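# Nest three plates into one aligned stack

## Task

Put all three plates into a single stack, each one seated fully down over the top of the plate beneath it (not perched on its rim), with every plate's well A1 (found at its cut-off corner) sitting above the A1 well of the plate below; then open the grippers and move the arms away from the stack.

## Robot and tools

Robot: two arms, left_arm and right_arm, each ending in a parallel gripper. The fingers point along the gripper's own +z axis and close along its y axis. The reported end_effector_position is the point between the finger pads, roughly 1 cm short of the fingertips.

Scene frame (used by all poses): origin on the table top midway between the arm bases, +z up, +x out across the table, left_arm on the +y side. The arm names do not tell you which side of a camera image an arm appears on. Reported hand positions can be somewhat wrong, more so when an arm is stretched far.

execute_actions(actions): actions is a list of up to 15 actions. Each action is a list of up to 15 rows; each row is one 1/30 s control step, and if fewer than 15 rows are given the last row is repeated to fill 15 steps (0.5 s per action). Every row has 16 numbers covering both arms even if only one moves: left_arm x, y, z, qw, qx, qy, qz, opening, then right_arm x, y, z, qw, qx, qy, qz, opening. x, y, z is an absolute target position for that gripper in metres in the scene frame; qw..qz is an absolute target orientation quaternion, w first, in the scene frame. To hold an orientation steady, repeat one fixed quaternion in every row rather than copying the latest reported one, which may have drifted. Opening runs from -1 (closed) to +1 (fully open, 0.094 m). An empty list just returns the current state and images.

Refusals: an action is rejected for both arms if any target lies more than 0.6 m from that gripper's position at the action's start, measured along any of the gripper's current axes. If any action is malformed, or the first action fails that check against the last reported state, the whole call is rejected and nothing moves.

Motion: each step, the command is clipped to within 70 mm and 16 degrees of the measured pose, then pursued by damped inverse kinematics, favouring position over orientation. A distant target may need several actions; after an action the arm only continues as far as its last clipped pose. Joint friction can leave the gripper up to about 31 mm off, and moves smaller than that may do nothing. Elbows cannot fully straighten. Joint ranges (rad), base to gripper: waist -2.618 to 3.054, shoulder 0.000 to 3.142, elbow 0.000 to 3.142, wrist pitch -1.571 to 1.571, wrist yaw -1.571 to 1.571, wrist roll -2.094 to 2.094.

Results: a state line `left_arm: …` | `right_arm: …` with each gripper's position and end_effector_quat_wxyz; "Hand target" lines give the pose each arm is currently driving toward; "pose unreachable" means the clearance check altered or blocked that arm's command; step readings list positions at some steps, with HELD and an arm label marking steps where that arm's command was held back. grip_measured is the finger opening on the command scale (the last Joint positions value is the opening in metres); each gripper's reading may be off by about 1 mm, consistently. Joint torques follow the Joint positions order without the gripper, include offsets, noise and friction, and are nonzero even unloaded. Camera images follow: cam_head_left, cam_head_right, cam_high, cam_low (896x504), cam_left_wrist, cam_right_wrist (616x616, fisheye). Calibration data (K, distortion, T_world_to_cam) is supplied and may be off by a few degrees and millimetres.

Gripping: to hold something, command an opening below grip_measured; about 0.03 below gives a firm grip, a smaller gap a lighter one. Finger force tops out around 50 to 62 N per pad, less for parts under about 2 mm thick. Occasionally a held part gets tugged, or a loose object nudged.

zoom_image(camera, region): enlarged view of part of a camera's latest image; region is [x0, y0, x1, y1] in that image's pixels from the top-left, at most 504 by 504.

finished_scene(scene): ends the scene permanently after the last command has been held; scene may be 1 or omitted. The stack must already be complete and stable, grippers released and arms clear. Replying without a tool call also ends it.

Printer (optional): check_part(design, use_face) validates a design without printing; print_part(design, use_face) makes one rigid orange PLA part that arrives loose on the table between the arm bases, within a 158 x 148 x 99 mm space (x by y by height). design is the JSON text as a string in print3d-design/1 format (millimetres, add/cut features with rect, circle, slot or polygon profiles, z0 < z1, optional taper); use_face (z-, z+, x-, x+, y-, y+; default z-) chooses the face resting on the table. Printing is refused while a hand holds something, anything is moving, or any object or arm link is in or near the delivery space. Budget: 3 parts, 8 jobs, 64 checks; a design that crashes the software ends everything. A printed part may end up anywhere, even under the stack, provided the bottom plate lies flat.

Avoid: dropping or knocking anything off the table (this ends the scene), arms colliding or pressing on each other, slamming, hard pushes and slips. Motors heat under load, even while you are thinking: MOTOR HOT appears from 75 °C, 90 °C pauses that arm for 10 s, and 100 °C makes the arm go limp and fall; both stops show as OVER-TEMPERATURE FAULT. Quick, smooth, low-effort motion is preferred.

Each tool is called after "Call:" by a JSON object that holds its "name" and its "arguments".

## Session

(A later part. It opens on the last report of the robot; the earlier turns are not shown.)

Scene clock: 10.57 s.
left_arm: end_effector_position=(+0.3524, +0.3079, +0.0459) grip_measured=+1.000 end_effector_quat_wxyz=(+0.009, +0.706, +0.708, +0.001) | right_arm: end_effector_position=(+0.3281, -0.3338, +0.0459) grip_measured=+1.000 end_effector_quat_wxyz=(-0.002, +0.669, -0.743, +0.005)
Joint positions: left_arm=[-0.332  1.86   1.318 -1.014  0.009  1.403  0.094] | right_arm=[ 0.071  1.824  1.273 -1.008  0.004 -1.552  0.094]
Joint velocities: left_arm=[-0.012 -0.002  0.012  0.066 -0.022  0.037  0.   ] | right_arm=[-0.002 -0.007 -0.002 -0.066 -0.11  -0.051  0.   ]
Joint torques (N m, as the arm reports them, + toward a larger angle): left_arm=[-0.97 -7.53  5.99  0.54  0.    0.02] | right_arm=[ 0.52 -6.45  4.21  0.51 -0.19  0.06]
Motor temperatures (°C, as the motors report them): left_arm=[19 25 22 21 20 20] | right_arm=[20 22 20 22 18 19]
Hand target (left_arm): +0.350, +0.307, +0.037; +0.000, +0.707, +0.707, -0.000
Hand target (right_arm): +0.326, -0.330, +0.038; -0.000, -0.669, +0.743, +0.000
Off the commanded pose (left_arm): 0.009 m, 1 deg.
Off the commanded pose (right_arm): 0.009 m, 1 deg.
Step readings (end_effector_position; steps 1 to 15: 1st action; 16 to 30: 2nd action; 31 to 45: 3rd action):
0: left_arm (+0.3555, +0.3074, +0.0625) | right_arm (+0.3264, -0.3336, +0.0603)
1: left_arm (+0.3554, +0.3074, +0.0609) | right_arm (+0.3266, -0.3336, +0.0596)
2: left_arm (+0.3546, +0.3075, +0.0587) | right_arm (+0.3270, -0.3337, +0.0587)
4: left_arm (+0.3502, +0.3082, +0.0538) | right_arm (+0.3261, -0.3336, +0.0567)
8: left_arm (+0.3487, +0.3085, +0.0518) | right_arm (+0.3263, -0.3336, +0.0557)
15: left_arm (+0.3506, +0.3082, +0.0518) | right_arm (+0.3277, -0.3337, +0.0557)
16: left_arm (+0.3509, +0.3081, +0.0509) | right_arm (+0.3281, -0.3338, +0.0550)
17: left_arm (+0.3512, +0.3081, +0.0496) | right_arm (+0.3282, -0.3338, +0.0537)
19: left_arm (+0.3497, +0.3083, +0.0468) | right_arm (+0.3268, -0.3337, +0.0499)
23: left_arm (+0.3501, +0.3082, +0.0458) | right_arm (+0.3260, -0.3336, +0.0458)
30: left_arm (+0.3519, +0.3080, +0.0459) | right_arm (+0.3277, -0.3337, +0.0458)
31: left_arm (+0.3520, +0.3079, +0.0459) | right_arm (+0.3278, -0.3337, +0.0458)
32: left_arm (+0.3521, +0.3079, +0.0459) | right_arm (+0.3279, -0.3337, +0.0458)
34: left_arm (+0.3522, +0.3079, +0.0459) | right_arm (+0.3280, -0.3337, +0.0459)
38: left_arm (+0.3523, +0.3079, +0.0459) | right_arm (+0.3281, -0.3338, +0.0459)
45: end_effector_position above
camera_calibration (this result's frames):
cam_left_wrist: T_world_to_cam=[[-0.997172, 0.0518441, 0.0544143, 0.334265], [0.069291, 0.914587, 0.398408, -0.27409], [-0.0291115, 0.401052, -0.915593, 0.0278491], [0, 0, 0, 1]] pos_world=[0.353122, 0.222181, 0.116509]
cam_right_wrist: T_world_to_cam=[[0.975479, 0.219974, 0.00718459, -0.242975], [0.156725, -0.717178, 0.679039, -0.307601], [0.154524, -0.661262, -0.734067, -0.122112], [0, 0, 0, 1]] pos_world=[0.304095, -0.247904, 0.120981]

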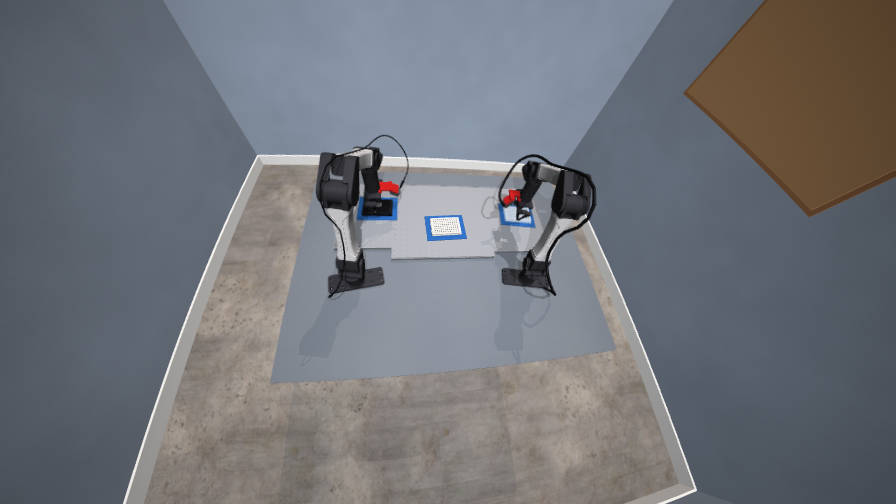

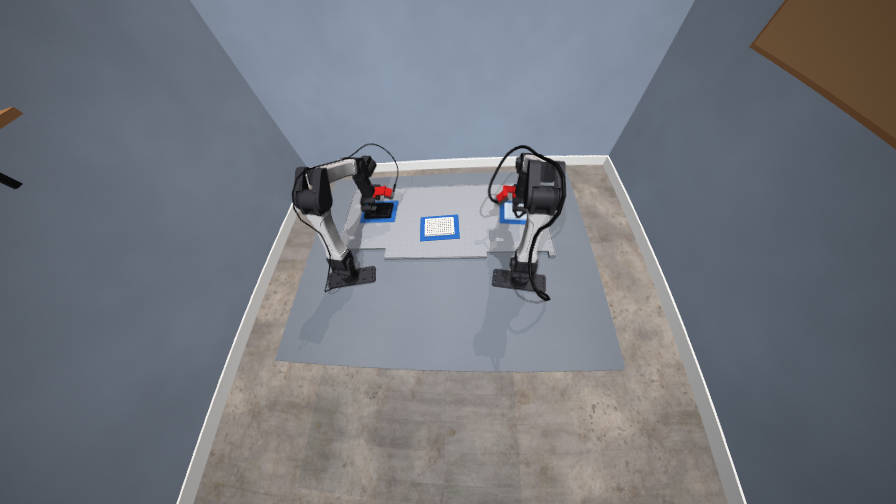

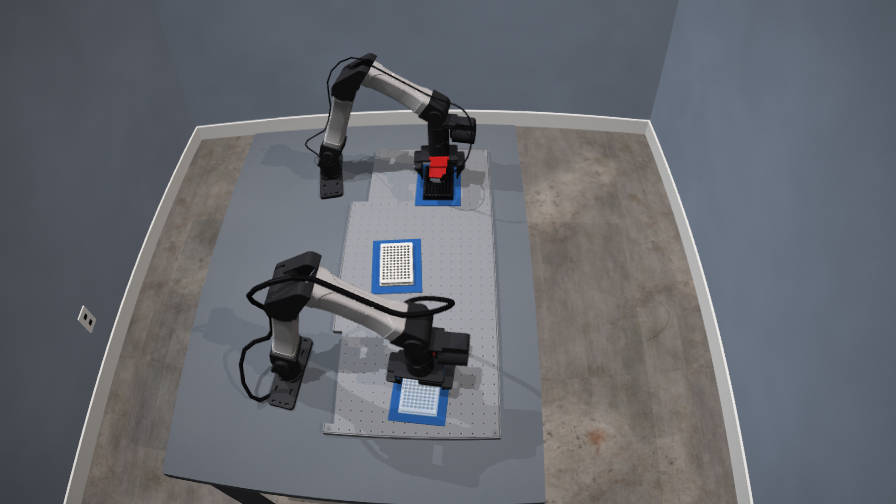

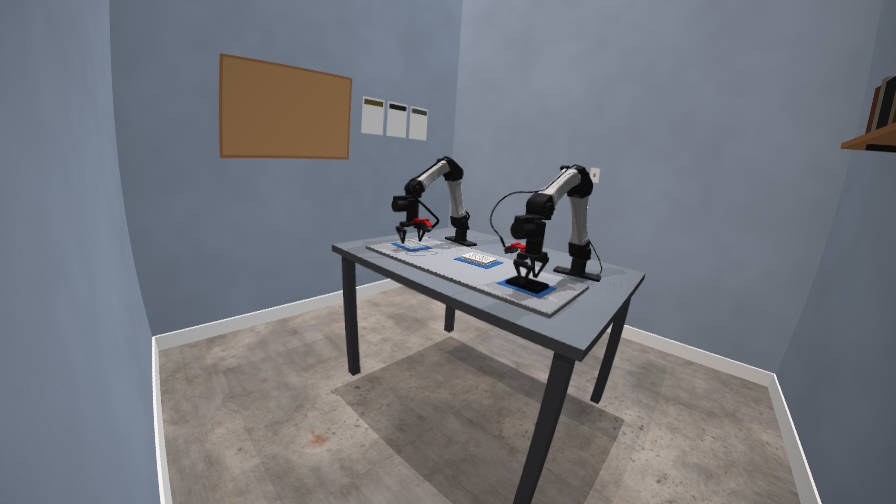

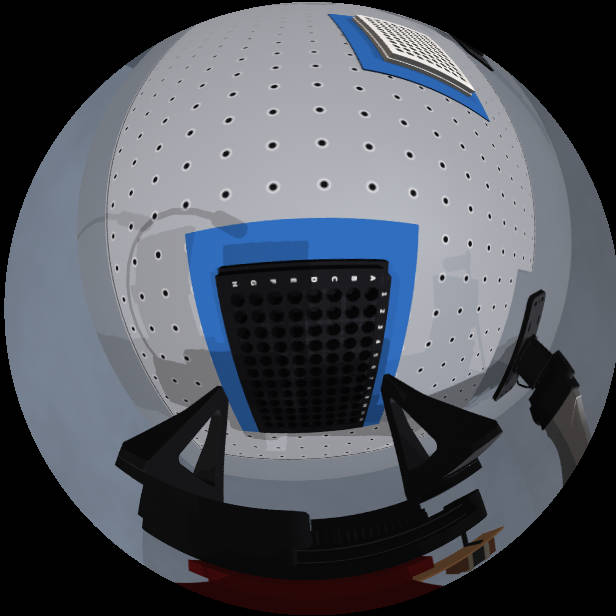

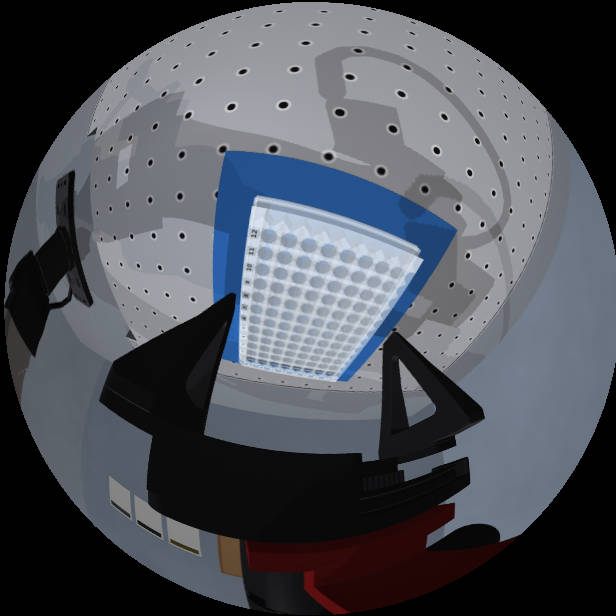

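Call:
{"name": "execute_actions", "arguments": {"actions": [[[0.347,0.307,0.032,0,0.707,0.707,0,1,0.322,-0.334,0.033,0,-0.652,0.758,0,1]],[[0.347,0.307,0.026,0,0.707,0.707,0,1,0.322,-0.334,0.027,0,-0.652,0.758,0,1]],[[0.347,0.307,0.026,0,0.707,0.707,0,1,0.322,-0.334,0.027,0,-0.652,0.758,0,1]]]}}

Call:
{"name": "zoom_image", "arguments": {"camera": "cam_low", "region": [370, 210, 590, 310]}}

Scene clock: 13.20 s.
left_arm: end_effector_position=(+0.3501, +0.3083, +0.0361) grip_measured=+1.000 end_effector_quat_wxyz=(+0.011, +0.706, +0.708, +0.002) | right_arm: end_effector_position=(+0.3253, -0.3335, +0.0357) grip_measured=+1.000 end_effector_quat_wxyz=(-0.003, +0.657, -0.754, +0.007)
Joint positions: left_arm=[-0.332  1.86   1.278 -0.969  0.009  1.403  0.094] | right_arm=[ 0.071  1.824  1.23  -0.962  0.004 -1.521  0.094]
Joint velocities: left_arm=[ 0.007 -0.007 -0.012  0.007 -0.051  0.051  0.   ] | right_arm=[ 0.007  0.017  0.002 -0.037  0.037 -0.081  0.   ]
Joint torques (N m, as the arm reports them, + toward a larger angle): left_arm=[-1.   -6.99  6.04  0.53  0.04  0.  ] | right_arm=[-0.47 -6.19  4.05  0.51 -0.21  0.06]
Motor temperatures (°C, as the motors report them): left_arm=[19 25 22 21 20 20] | right_arm=[20 22 20 22 18 19]
Hand target (left_arm): +0.347, +0.307, +0.026; -0.000, +0.707, +0.707, -0.000
Hand target (right_arm): +0.322, -0.334, +0.027; -0.000, -0.652, +0.758, +0.000
Off the commanded pose (left_arm): 0.011 m, 1 deg.
Off the commanded pose (right_arm): 0.009 m, 1 deg.
Step readings (end_effector_position; steps 1 to 15: 1st action; 16 to 30: 2nd action; 31 to 45: 3rd action):
0: left_arm (+0.3524, +0.3079, +0.0459) | right_arm (+0.3281, -0.3338, +0.0459)
1: left_arm (+0.3522, +0.3079, +0.0449) | right_arm (+0.3279, -0.3337, +0.0449)
2: left_arm (+0.3516, +0.3080, +0.0435) | right_arm (+0.3274, -0.3337, +0.0436)
4: left_arm (+0.3487, +0.3085, +0.0405) | right_arm (+0.3242, -0.3334, +0.0404)
8: left_arm (+0.3476, +0.3087, +0.0393) | right_arm (+0.3225, -0.3333, +0.0388)
15: left_arm (+0.3489, +0.3084, +0.0393) | right_arm (+0.3239, -0.3334, +0.0388)
16: left_arm (+0.3490, +0.3084, +0.0388) | right_arm (+0.3241, -0.3334, +0.0384)
17: left_arm (+0.3492, +0.3084, +0.0381) | right_arm (+0.3245, -0.3334, +0.0377)
19: left_arm (+0.3484, +0.3085, +0.0366) | right_arm (+0.3237, -0.3334, +0.0363)
23: left_arm (+0.3488, +0.3085, +0.0361) | right_arm (+0.3240, -0.3334, +0.0357)
30: left_arm (+0.3499, +0.3083, +0.0361) | right_arm (+0.3251, -0.3335, +0.0357)
31: left_arm (+0.3499, +0.3083, +0.0361) | right_arm (+0.3251, -0.3335, +0.0357)
32: left_arm (+0.3500, +0.3083, +0.0361) | right_arm (+0.3252, -0.3335, +0.0357)
34: left_arm (+0.3500, +0.3083, +0.0361) | right_arm (+0.3252, -0.3335, +0.0357)
38: left_arm (+0.3501, +0.3083, +0.0361) | right_arm (+0.3253, -0.3335, +0.0357)
45: end_effector_position above
camera_calibration (this result's frames):
cam_left_wrist: T_world_to_cam=[[-0.997369, 0.0518768, 0.0506287, 0.332693], [0.0677921, 0.914835, 0.398097, -0.269933], [-0.0256649, 0.400482, -0.915945, 0.017685], [0, 0, 0, 1]] pos_world=[0.350571, 0.222603, 0.106814]
cam_right_wrist: T_world_to_cam=[[0.981781, 0.189734, 0.0103464, -0.252509], [0.132315, -0.721716, 0.679425, -0.293675], [0.136378, -0.665678, -0.733672, -0.12458], [0, 0, 0, 1]] pos_world=[0.303756, -0.246971, 0.110742]

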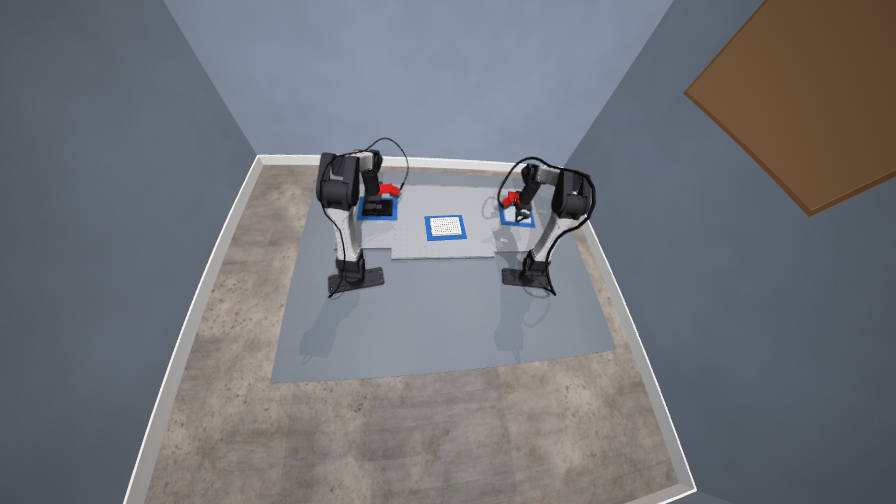

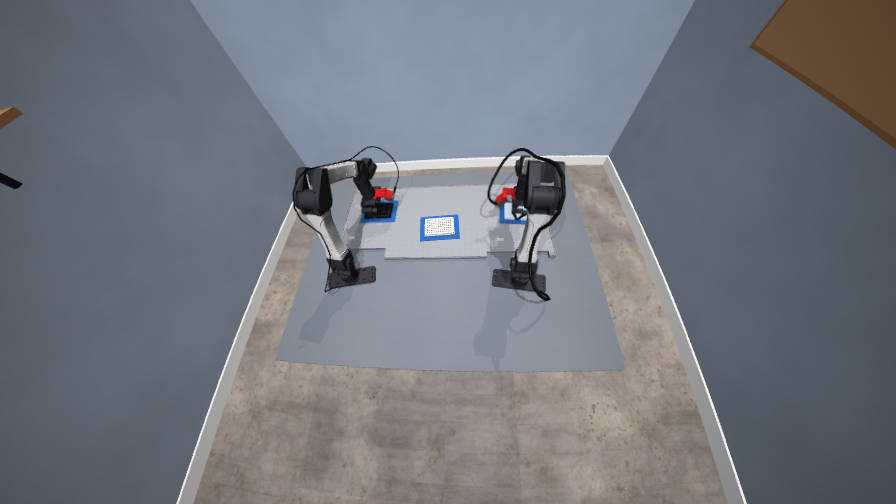

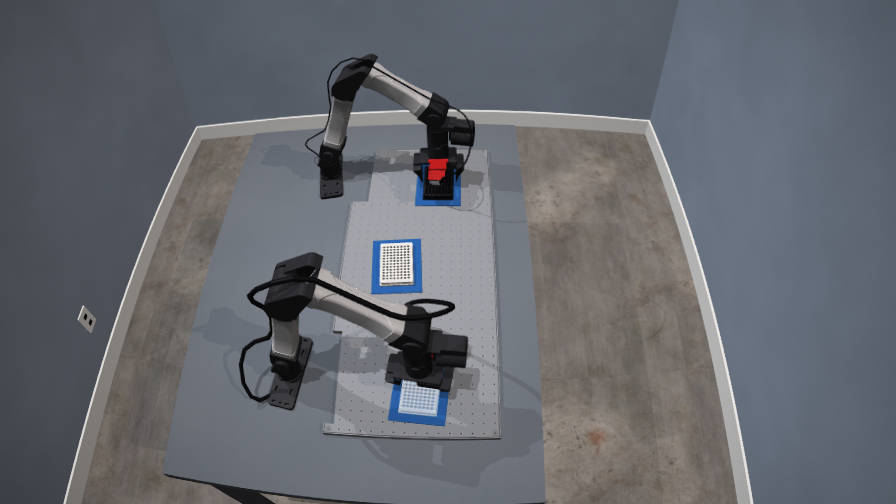

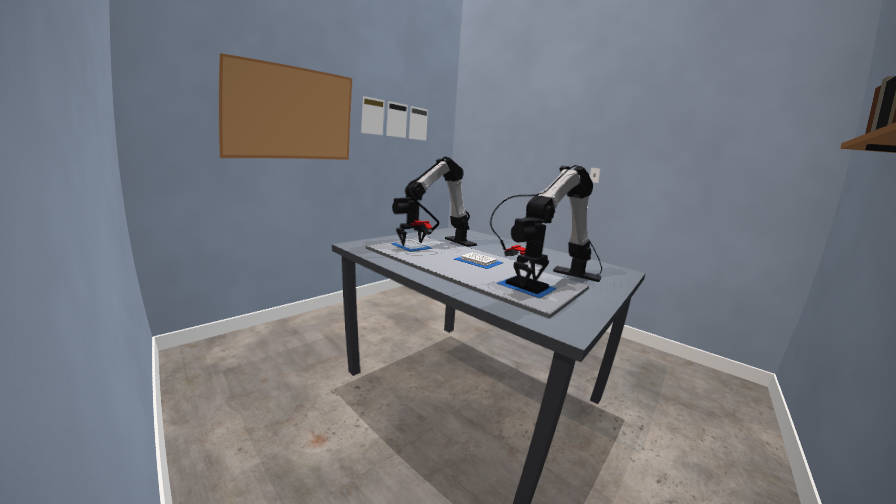

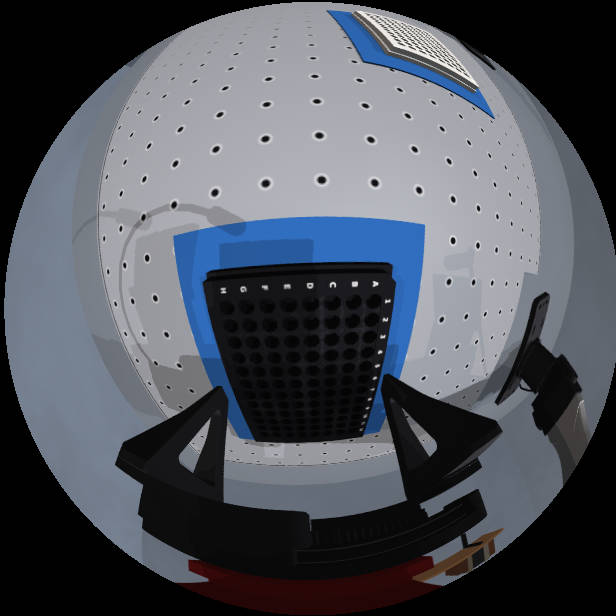

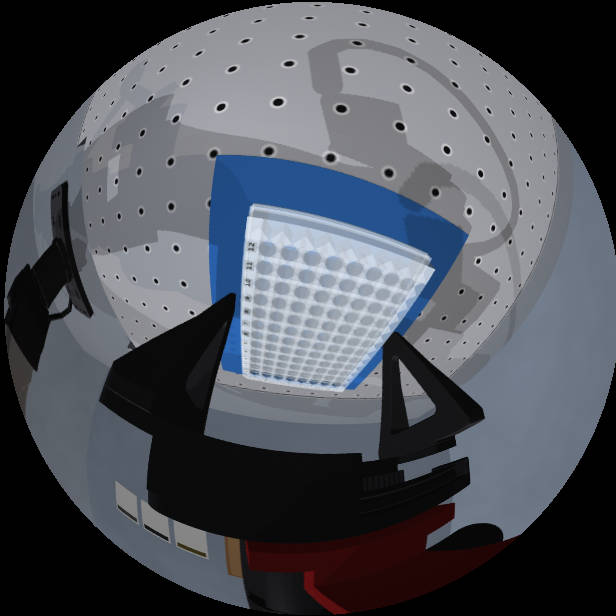

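Region (370, 210, 590, 310) of cam_low's 896x504 image, scaled by 2.291, with more detail than that image has; it fills the top 229 rows of this view, and the rest is white.

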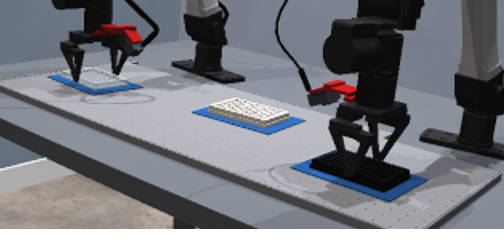

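Call:
{"name": "execute_actions", "arguments": {"actions": [[[0.348,0.307,0.022,0,0.707,0.707,0,1,0.323,-0.334,0.023,0,-0.652,0.758,0,1]],[[0.348,0.307,0.018,0,0.707,0.707,0,1,0.323,-0.334,0.019,0,-0.652,0.758,0,1]],[[0.348,0.307,0.015,0,0.707,0.707,0,1,0.323,-0.334,0.016,0,-0.652,0.758,0,1]]]}}

Call:
{"name": "zoom_image", "arguments": {"camera": "cam_low", "region": [490, 250, 570, 310]}}

Call:
{"name": "zoom_image", "arguments": {"camera": "cam_low", "region": [380, 215, 440, 260]}}

Scene clock: 15.37 s.
left_arm: end_effector_position=(+0.3527, +0.3078, +0.0293) grip_measured=+1.000 end_effector_quat_wxyz=(+0.014, +0.706, +0.708, +0.004) | right_arm: end_effector_position=(+0.3259, -0.3336, +0.0285) grip_measured=+1.000 end_effector_quat_wxyz=(-0.003, +0.657, -0.754, +0.006)
Joint positions: left_arm=[-0.332  1.871  1.263 -0.935  0.009  1.403  0.094] | right_arm=[ 0.071  1.838  1.217 -0.937  0.004 -1.52   0.094]
Joint velocities: left_arm=[ 0.007  0.002 -0.007  0.037 -0.037 -0.037  0.   ] | right_arm=[ 0.012  0.007 -0.012 -0.037 -0.007 -0.066  0.   ]
Joint torques (N m, as the arm reports them, + toward a larger angle): left_arm=[-1.1  -6.51  5.56  0.59 -0.03  0.  ] | right_arm=[-0.54 -5.8   3.55  0.72 -0.2   0.09]
Motor temperatures (°C, as the motors report them): left_arm=[19 25 22 21 20 20] | right_arm=[20 23 20 22 18 19]
Hand target (left_arm): +0.348, +0.307, +0.016; -0.000, +0.707, +0.707, -0.000
Hand target (right_arm): +0.323, -0.334, +0.016; -0.000, -0.652, +0.758, +0.000
Off the commanded pose (left_arm): 0.015 m, 2 deg.
Off the commanded pose (right_arm): 0.013 m, 1 deg.
Step readings (end_effector_position; steps 1 to 15: 1st action; 16 to 30: 2nd action; 31 to 45: 3rd action):
0: left_arm (+0.3501, +0.3083, +0.0361) | right_arm (+0.3253, -0.3335, +0.0357)
1: left_arm (+0.3504, +0.3082, +0.0361) | right_arm (+0.3256, -0.3335, +0.0357)
2: left_arm (+0.3509, +0.3081, +0.0361) | right_arm (+0.3261, -0.3336, +0.0357)
4: left_arm (+0.3518, +0.3080, +0.0362) | right_arm (+0.3272, -0.3337, +0.0357)
8: left_arm (+0.3528, +0.3078, +0.0362) | right_arm (+0.3281, -0.3338, +0.0357)
15: left_arm (+0.3532, +0.3077, +0.0362) | right_arm (+0.3285, -0.3338, +0.0357)
16: left_arm (+0.3532, +0.3077, +0.0357) | right_arm (+0.3283, -0.3338, +0.0351)
17: left_arm (+0.3531, +0.3077, +0.0349) | right_arm (+0.3280, -0.3338, +0.0340)
19: left_arm (+0.3516, +0.3080, +0.0326) | right_arm (+0.3264, -0.3336, +0.0306)
23: left_arm (+0.3505, +0.3082, +0.0293) | right_arm (+0.3258, -0.3336, +0.0285)
30: left_arm (+0.3513, +0.3081, +0.0292) | right_arm (+0.3258, -0.3336, +0.0285)
31: left_arm (+0.3516, +0.3080, +0.0292) | right_arm (+0.3259, -0.3336, +0.0285)
32: left_arm (+0.3520, +0.3079, +0.0293) | right_arm (+0.3259, -0.3336, +0.0285)
34: left_arm (+0.3527, +0.3078, +0.0293) | right_arm (+0.3259, -0.3336, +0.0285)
38: left_arm (+0.3527, +0.3078, +0.0293) | right_arm (+0.3259, -0.3336, +0.0285)
45: end_effector_position above
camera_calibration (this result's frames):
cam_left_wrist: T_world_to_cam=[[-0.997754, 0.0519404, 0.0422978, 0.335998], [0.0644988, 0.91538, 0.397391, -0.265978], [-0.0180778, 0.399227, -0.916674, 0.00938524], [0, 0, 0, 1]] pos_world=[0.352568, 0.222272, 0.100089]
cam_right_wrist: T_world_to_cam=[[0.981868, 0.189359, 0.00888171, -0.253133], [0.133071, -0.721859, 0.679125, -0.289189], [0.13501, -0.665629, -0.733969, -0.129508], [0, 0, 0, 1]] pos_world=[0.304511, -0.247025, 0.103589]

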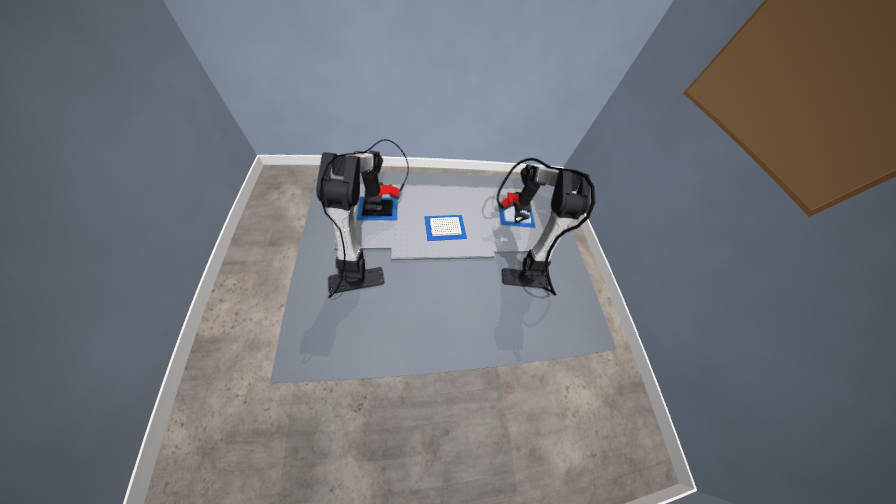

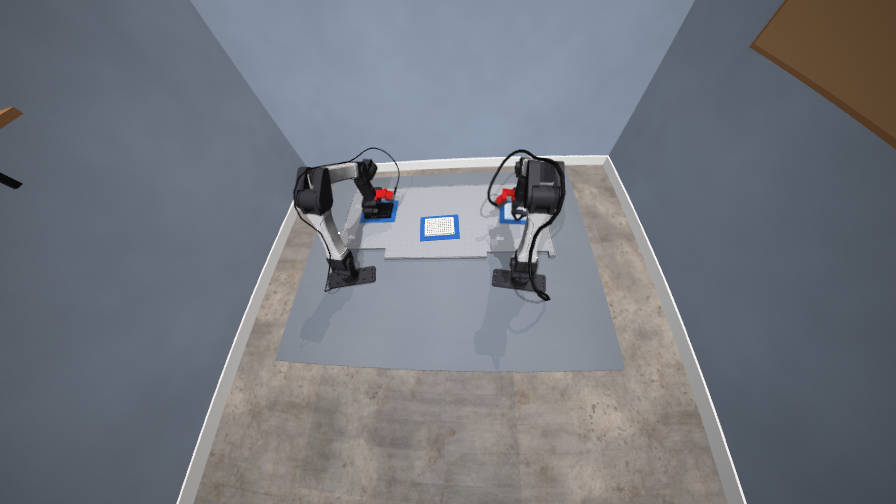

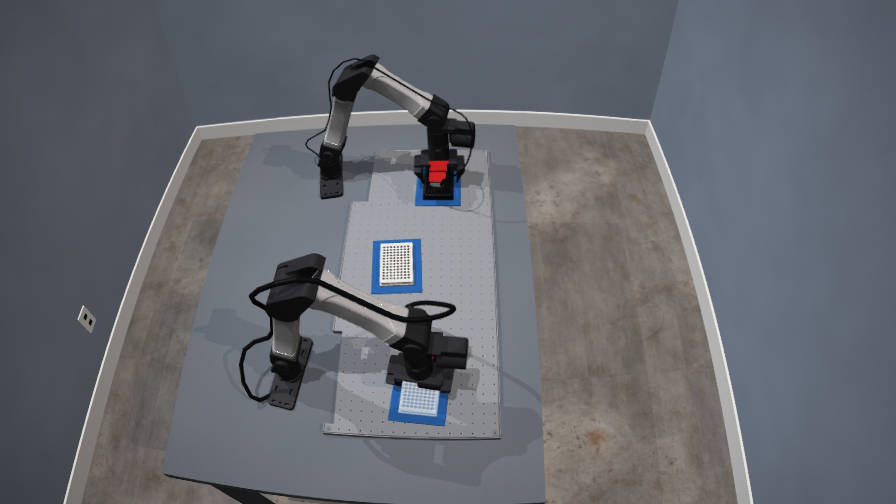

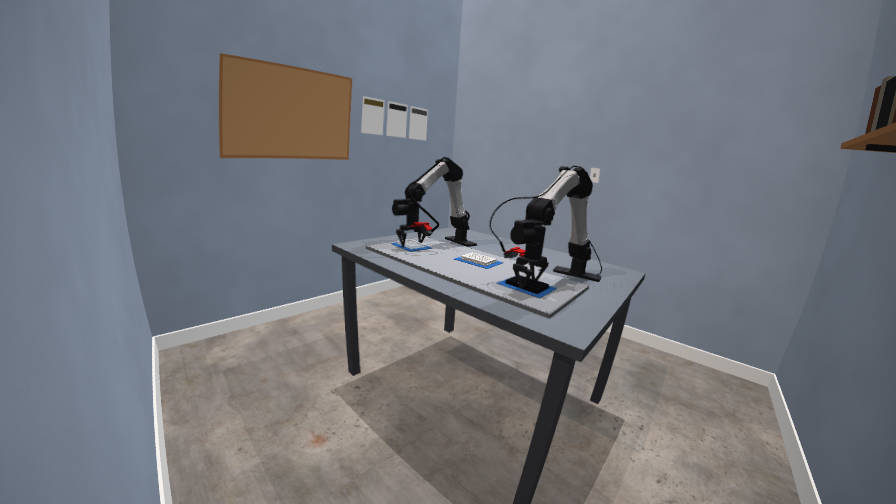

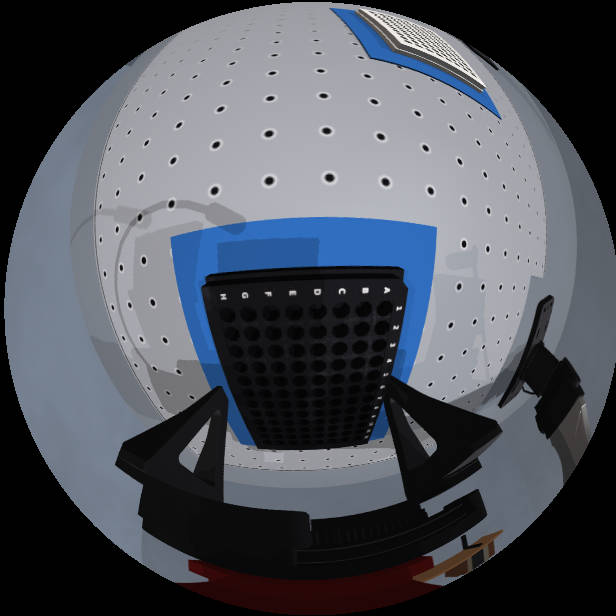

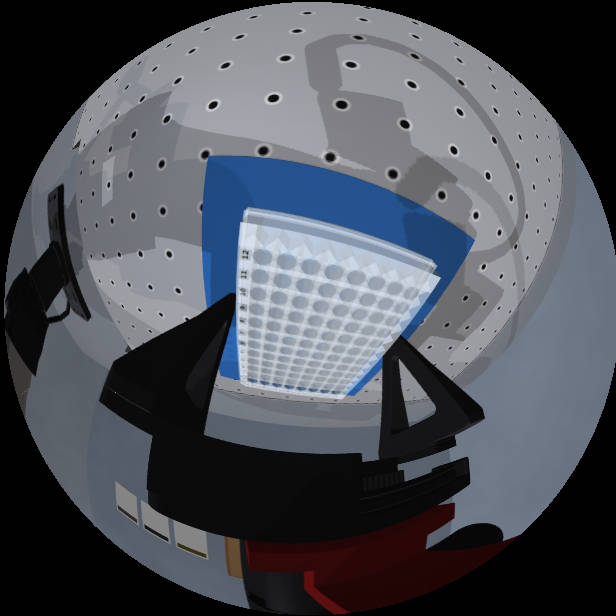

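Region (490, 250, 570, 310) of cam_low's 896x504 image, scaled by 6.300, with more detail than that image has; it fills the top 378 rows of this view, and the rest is white.

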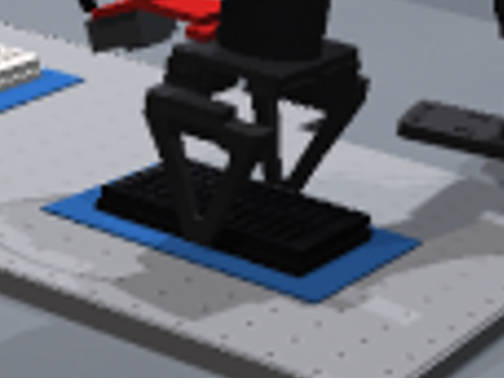

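Region (380, 215, 440, 260) of cam_low's 896x504 image, scaled by 8.400, with more detail than that image has; it fills the top 378 rows of this view, and the rest is white.

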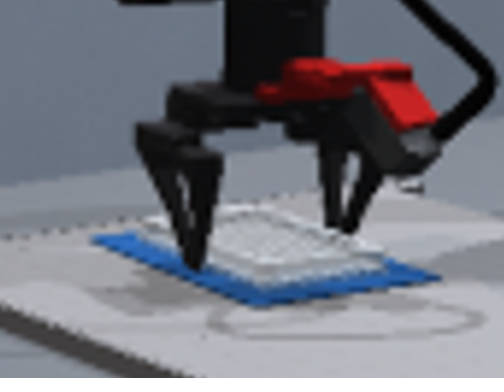

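Call:
{"name": "execute_actions", "arguments": {"actions": [[[0.350,0.308,0.028,0,0.707,0.707,0,0.9,0.325,-0.334,0.028,0,-0.655,0.755,0,0.9]],[[0.350,0.308,0.028,0,0.707,0.707,0,0.78,0.325,-0.334,0.028,0,-0.655,0.755,0,0.78]]]}}

Scene clock: 16.77 s.
left_arm: end_effector_position=(+0.3500, +0.3083, +0.0292) grip_measured=+0.790 end_effector_quat_wxyz=(+0.009, +0.706, +0.708, +0.001) | right_arm: end_effector_position=(+0.3263, -0.3336, +0.0285) grip_measured=+0.794 end_effector_quat_wxyz=(-0.003, +0.657, -0.754, +0.007)
Joint positions: left_arm=[-0.332  1.871  1.263 -0.946  0.009  1.403  0.084] | right_arm=[ 0.071  1.838  1.217 -0.936  0.004 -1.52   0.084]
Joint velocities: left_arm=[-0.002 -0.027 -0.002  0.007  0.095  0.022 -0.   ] | right_arm=[-0.017  0.007 -0.002 -0.051  0.007 -0.007  0.   ]
Joint torques (N m, as the arm reports them, + toward a larger angle): left_arm=[-0.58 -7.53  8.91  0.2  -0.03  0.01] | right_arm=[-0.44 -6.6   5.96  0.12 -0.17  0.01]
Motor temperatures (°C, as the motors report them): left_arm=[19 26 22 21 20 20] | right_arm=[20 23 20 22 18 19]
Hand target (left_arm): +0.350, +0.308, +0.028; +0.000, +0.707, +0.707, +0.000
Hand target (right_arm): +0.325, -0.334, +0.028; +0.000, -0.655, +0.755, -0.000
Off the commanded pose (left_arm): 0.001 m, 1 deg.
Off the commanded pose (right_arm): 0.001 m, 1 deg.
Step readings (end_effector_position; steps 1 to 15: 1st action; 16 to 30: 2nd action):
0: left_arm (+0.3527, +0.3078, +0.0293) | right_arm (+0.3259, -0.3336, +0.0285)
1: left_arm (+0.3523, +0.3079, +0.0293) | right_arm (+0.3260, -0.3336, +0.0285)
2: left_arm (+0.3517, +0.3080, +0.0292) | right_arm (+0.3263, -0.3336, +0.0285)
4: left_arm (+0.3510, +0.3081, +0.0292) | right_arm (+0.3263, -0.3336, +0.0285)
8: left_arm (+0.3503, +0.3082, +0.0292) | right_arm (+0.3263, -0.3336, +0.0285)
15: left_arm (+0.3500, +0.3083, +0.0292) | right_arm (+0.3263, -0.3336, +0.0285)
16: left_arm (+0.3500, +0.3083, +0.0292) | right_arm (+0.3263, -0.3336, +0.0285)
17: left_arm (+0.3500, +0.3083, +0.0292) | right_arm (+0.3263, -0.3336, +0.0285)
19: left_arm (+0.3500, +0.3083, +0.0292) | right_arm (+0.3263, -0.3336, +0.0285)
23: left_arm (+0.3500, +0.3083, +0.0292) | right_arm (+0.3263, -0.3336, +0.0285)
30: end_effector_position above
camera_calibration (this result's frames):
cam_left_wrist: T_world_to_cam=[[-0.997232, 0.0518541, 0.0532787, 0.332823], [0.0688412, 0.914661, 0.398316, -0.267513], [-0.0280777, 0.400881, -0.9157, 0.0120656], [0, 0, 0, 1]] pos_world=[0.350657, 0.222588, 0.0998706]
cam_right_wrist: T_world_to_cam=[[0.981853, 0.18936, 0.0103495, -0.25353], [0.132039, -0.72177, 0.679422, -0.288907], [0.136125, -0.665726, -0.733675, -0.129981], [0, 0, 0, 1]] pos_world=[0.30477, -0.247048, 0.10355]

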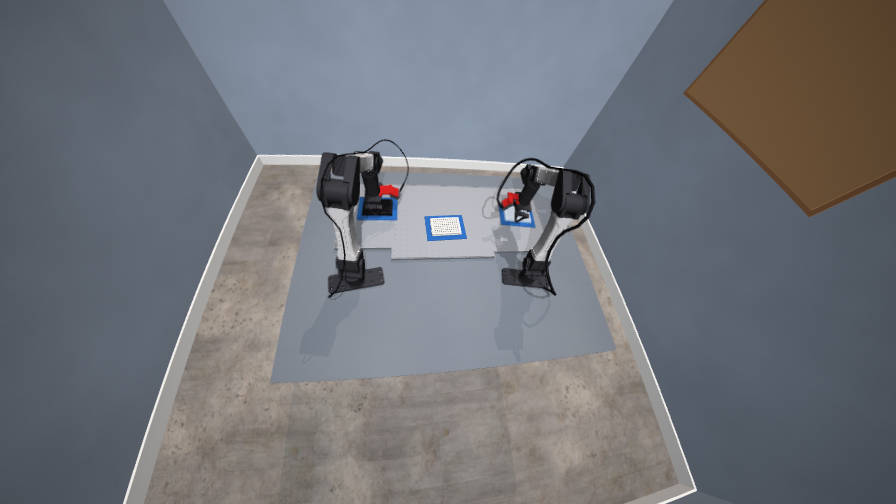

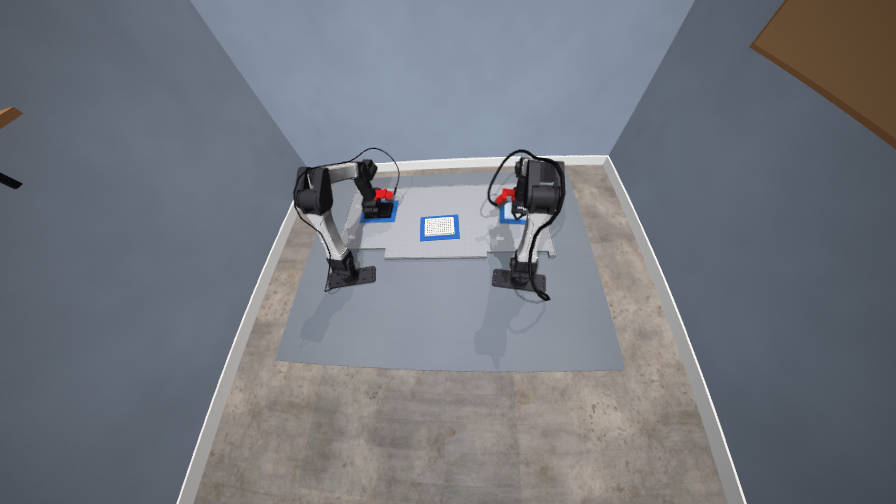

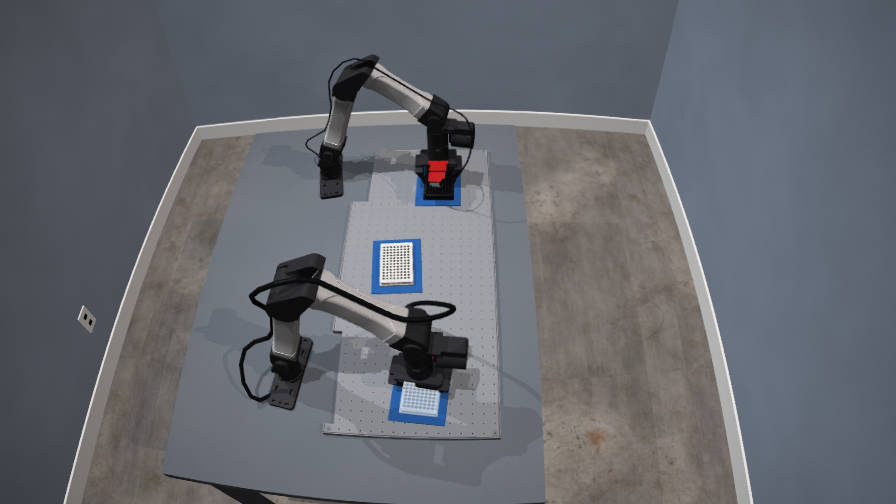

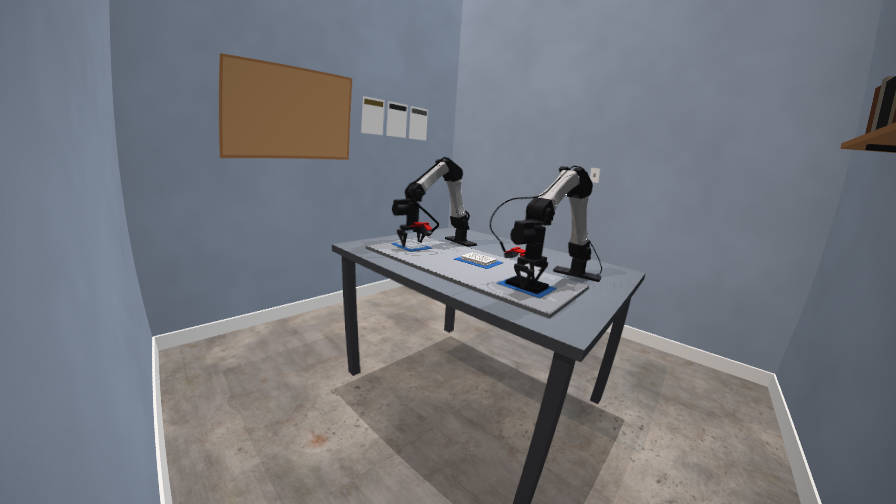

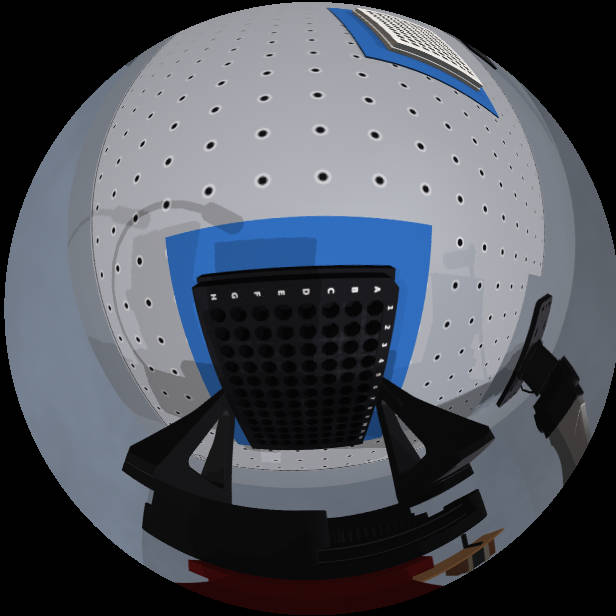

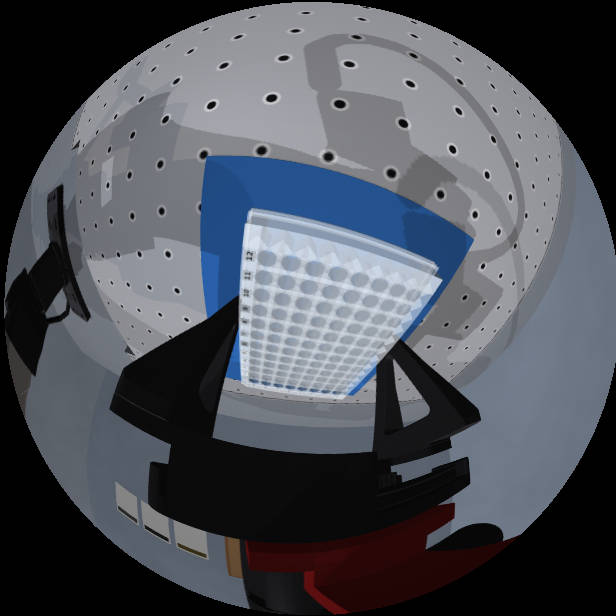

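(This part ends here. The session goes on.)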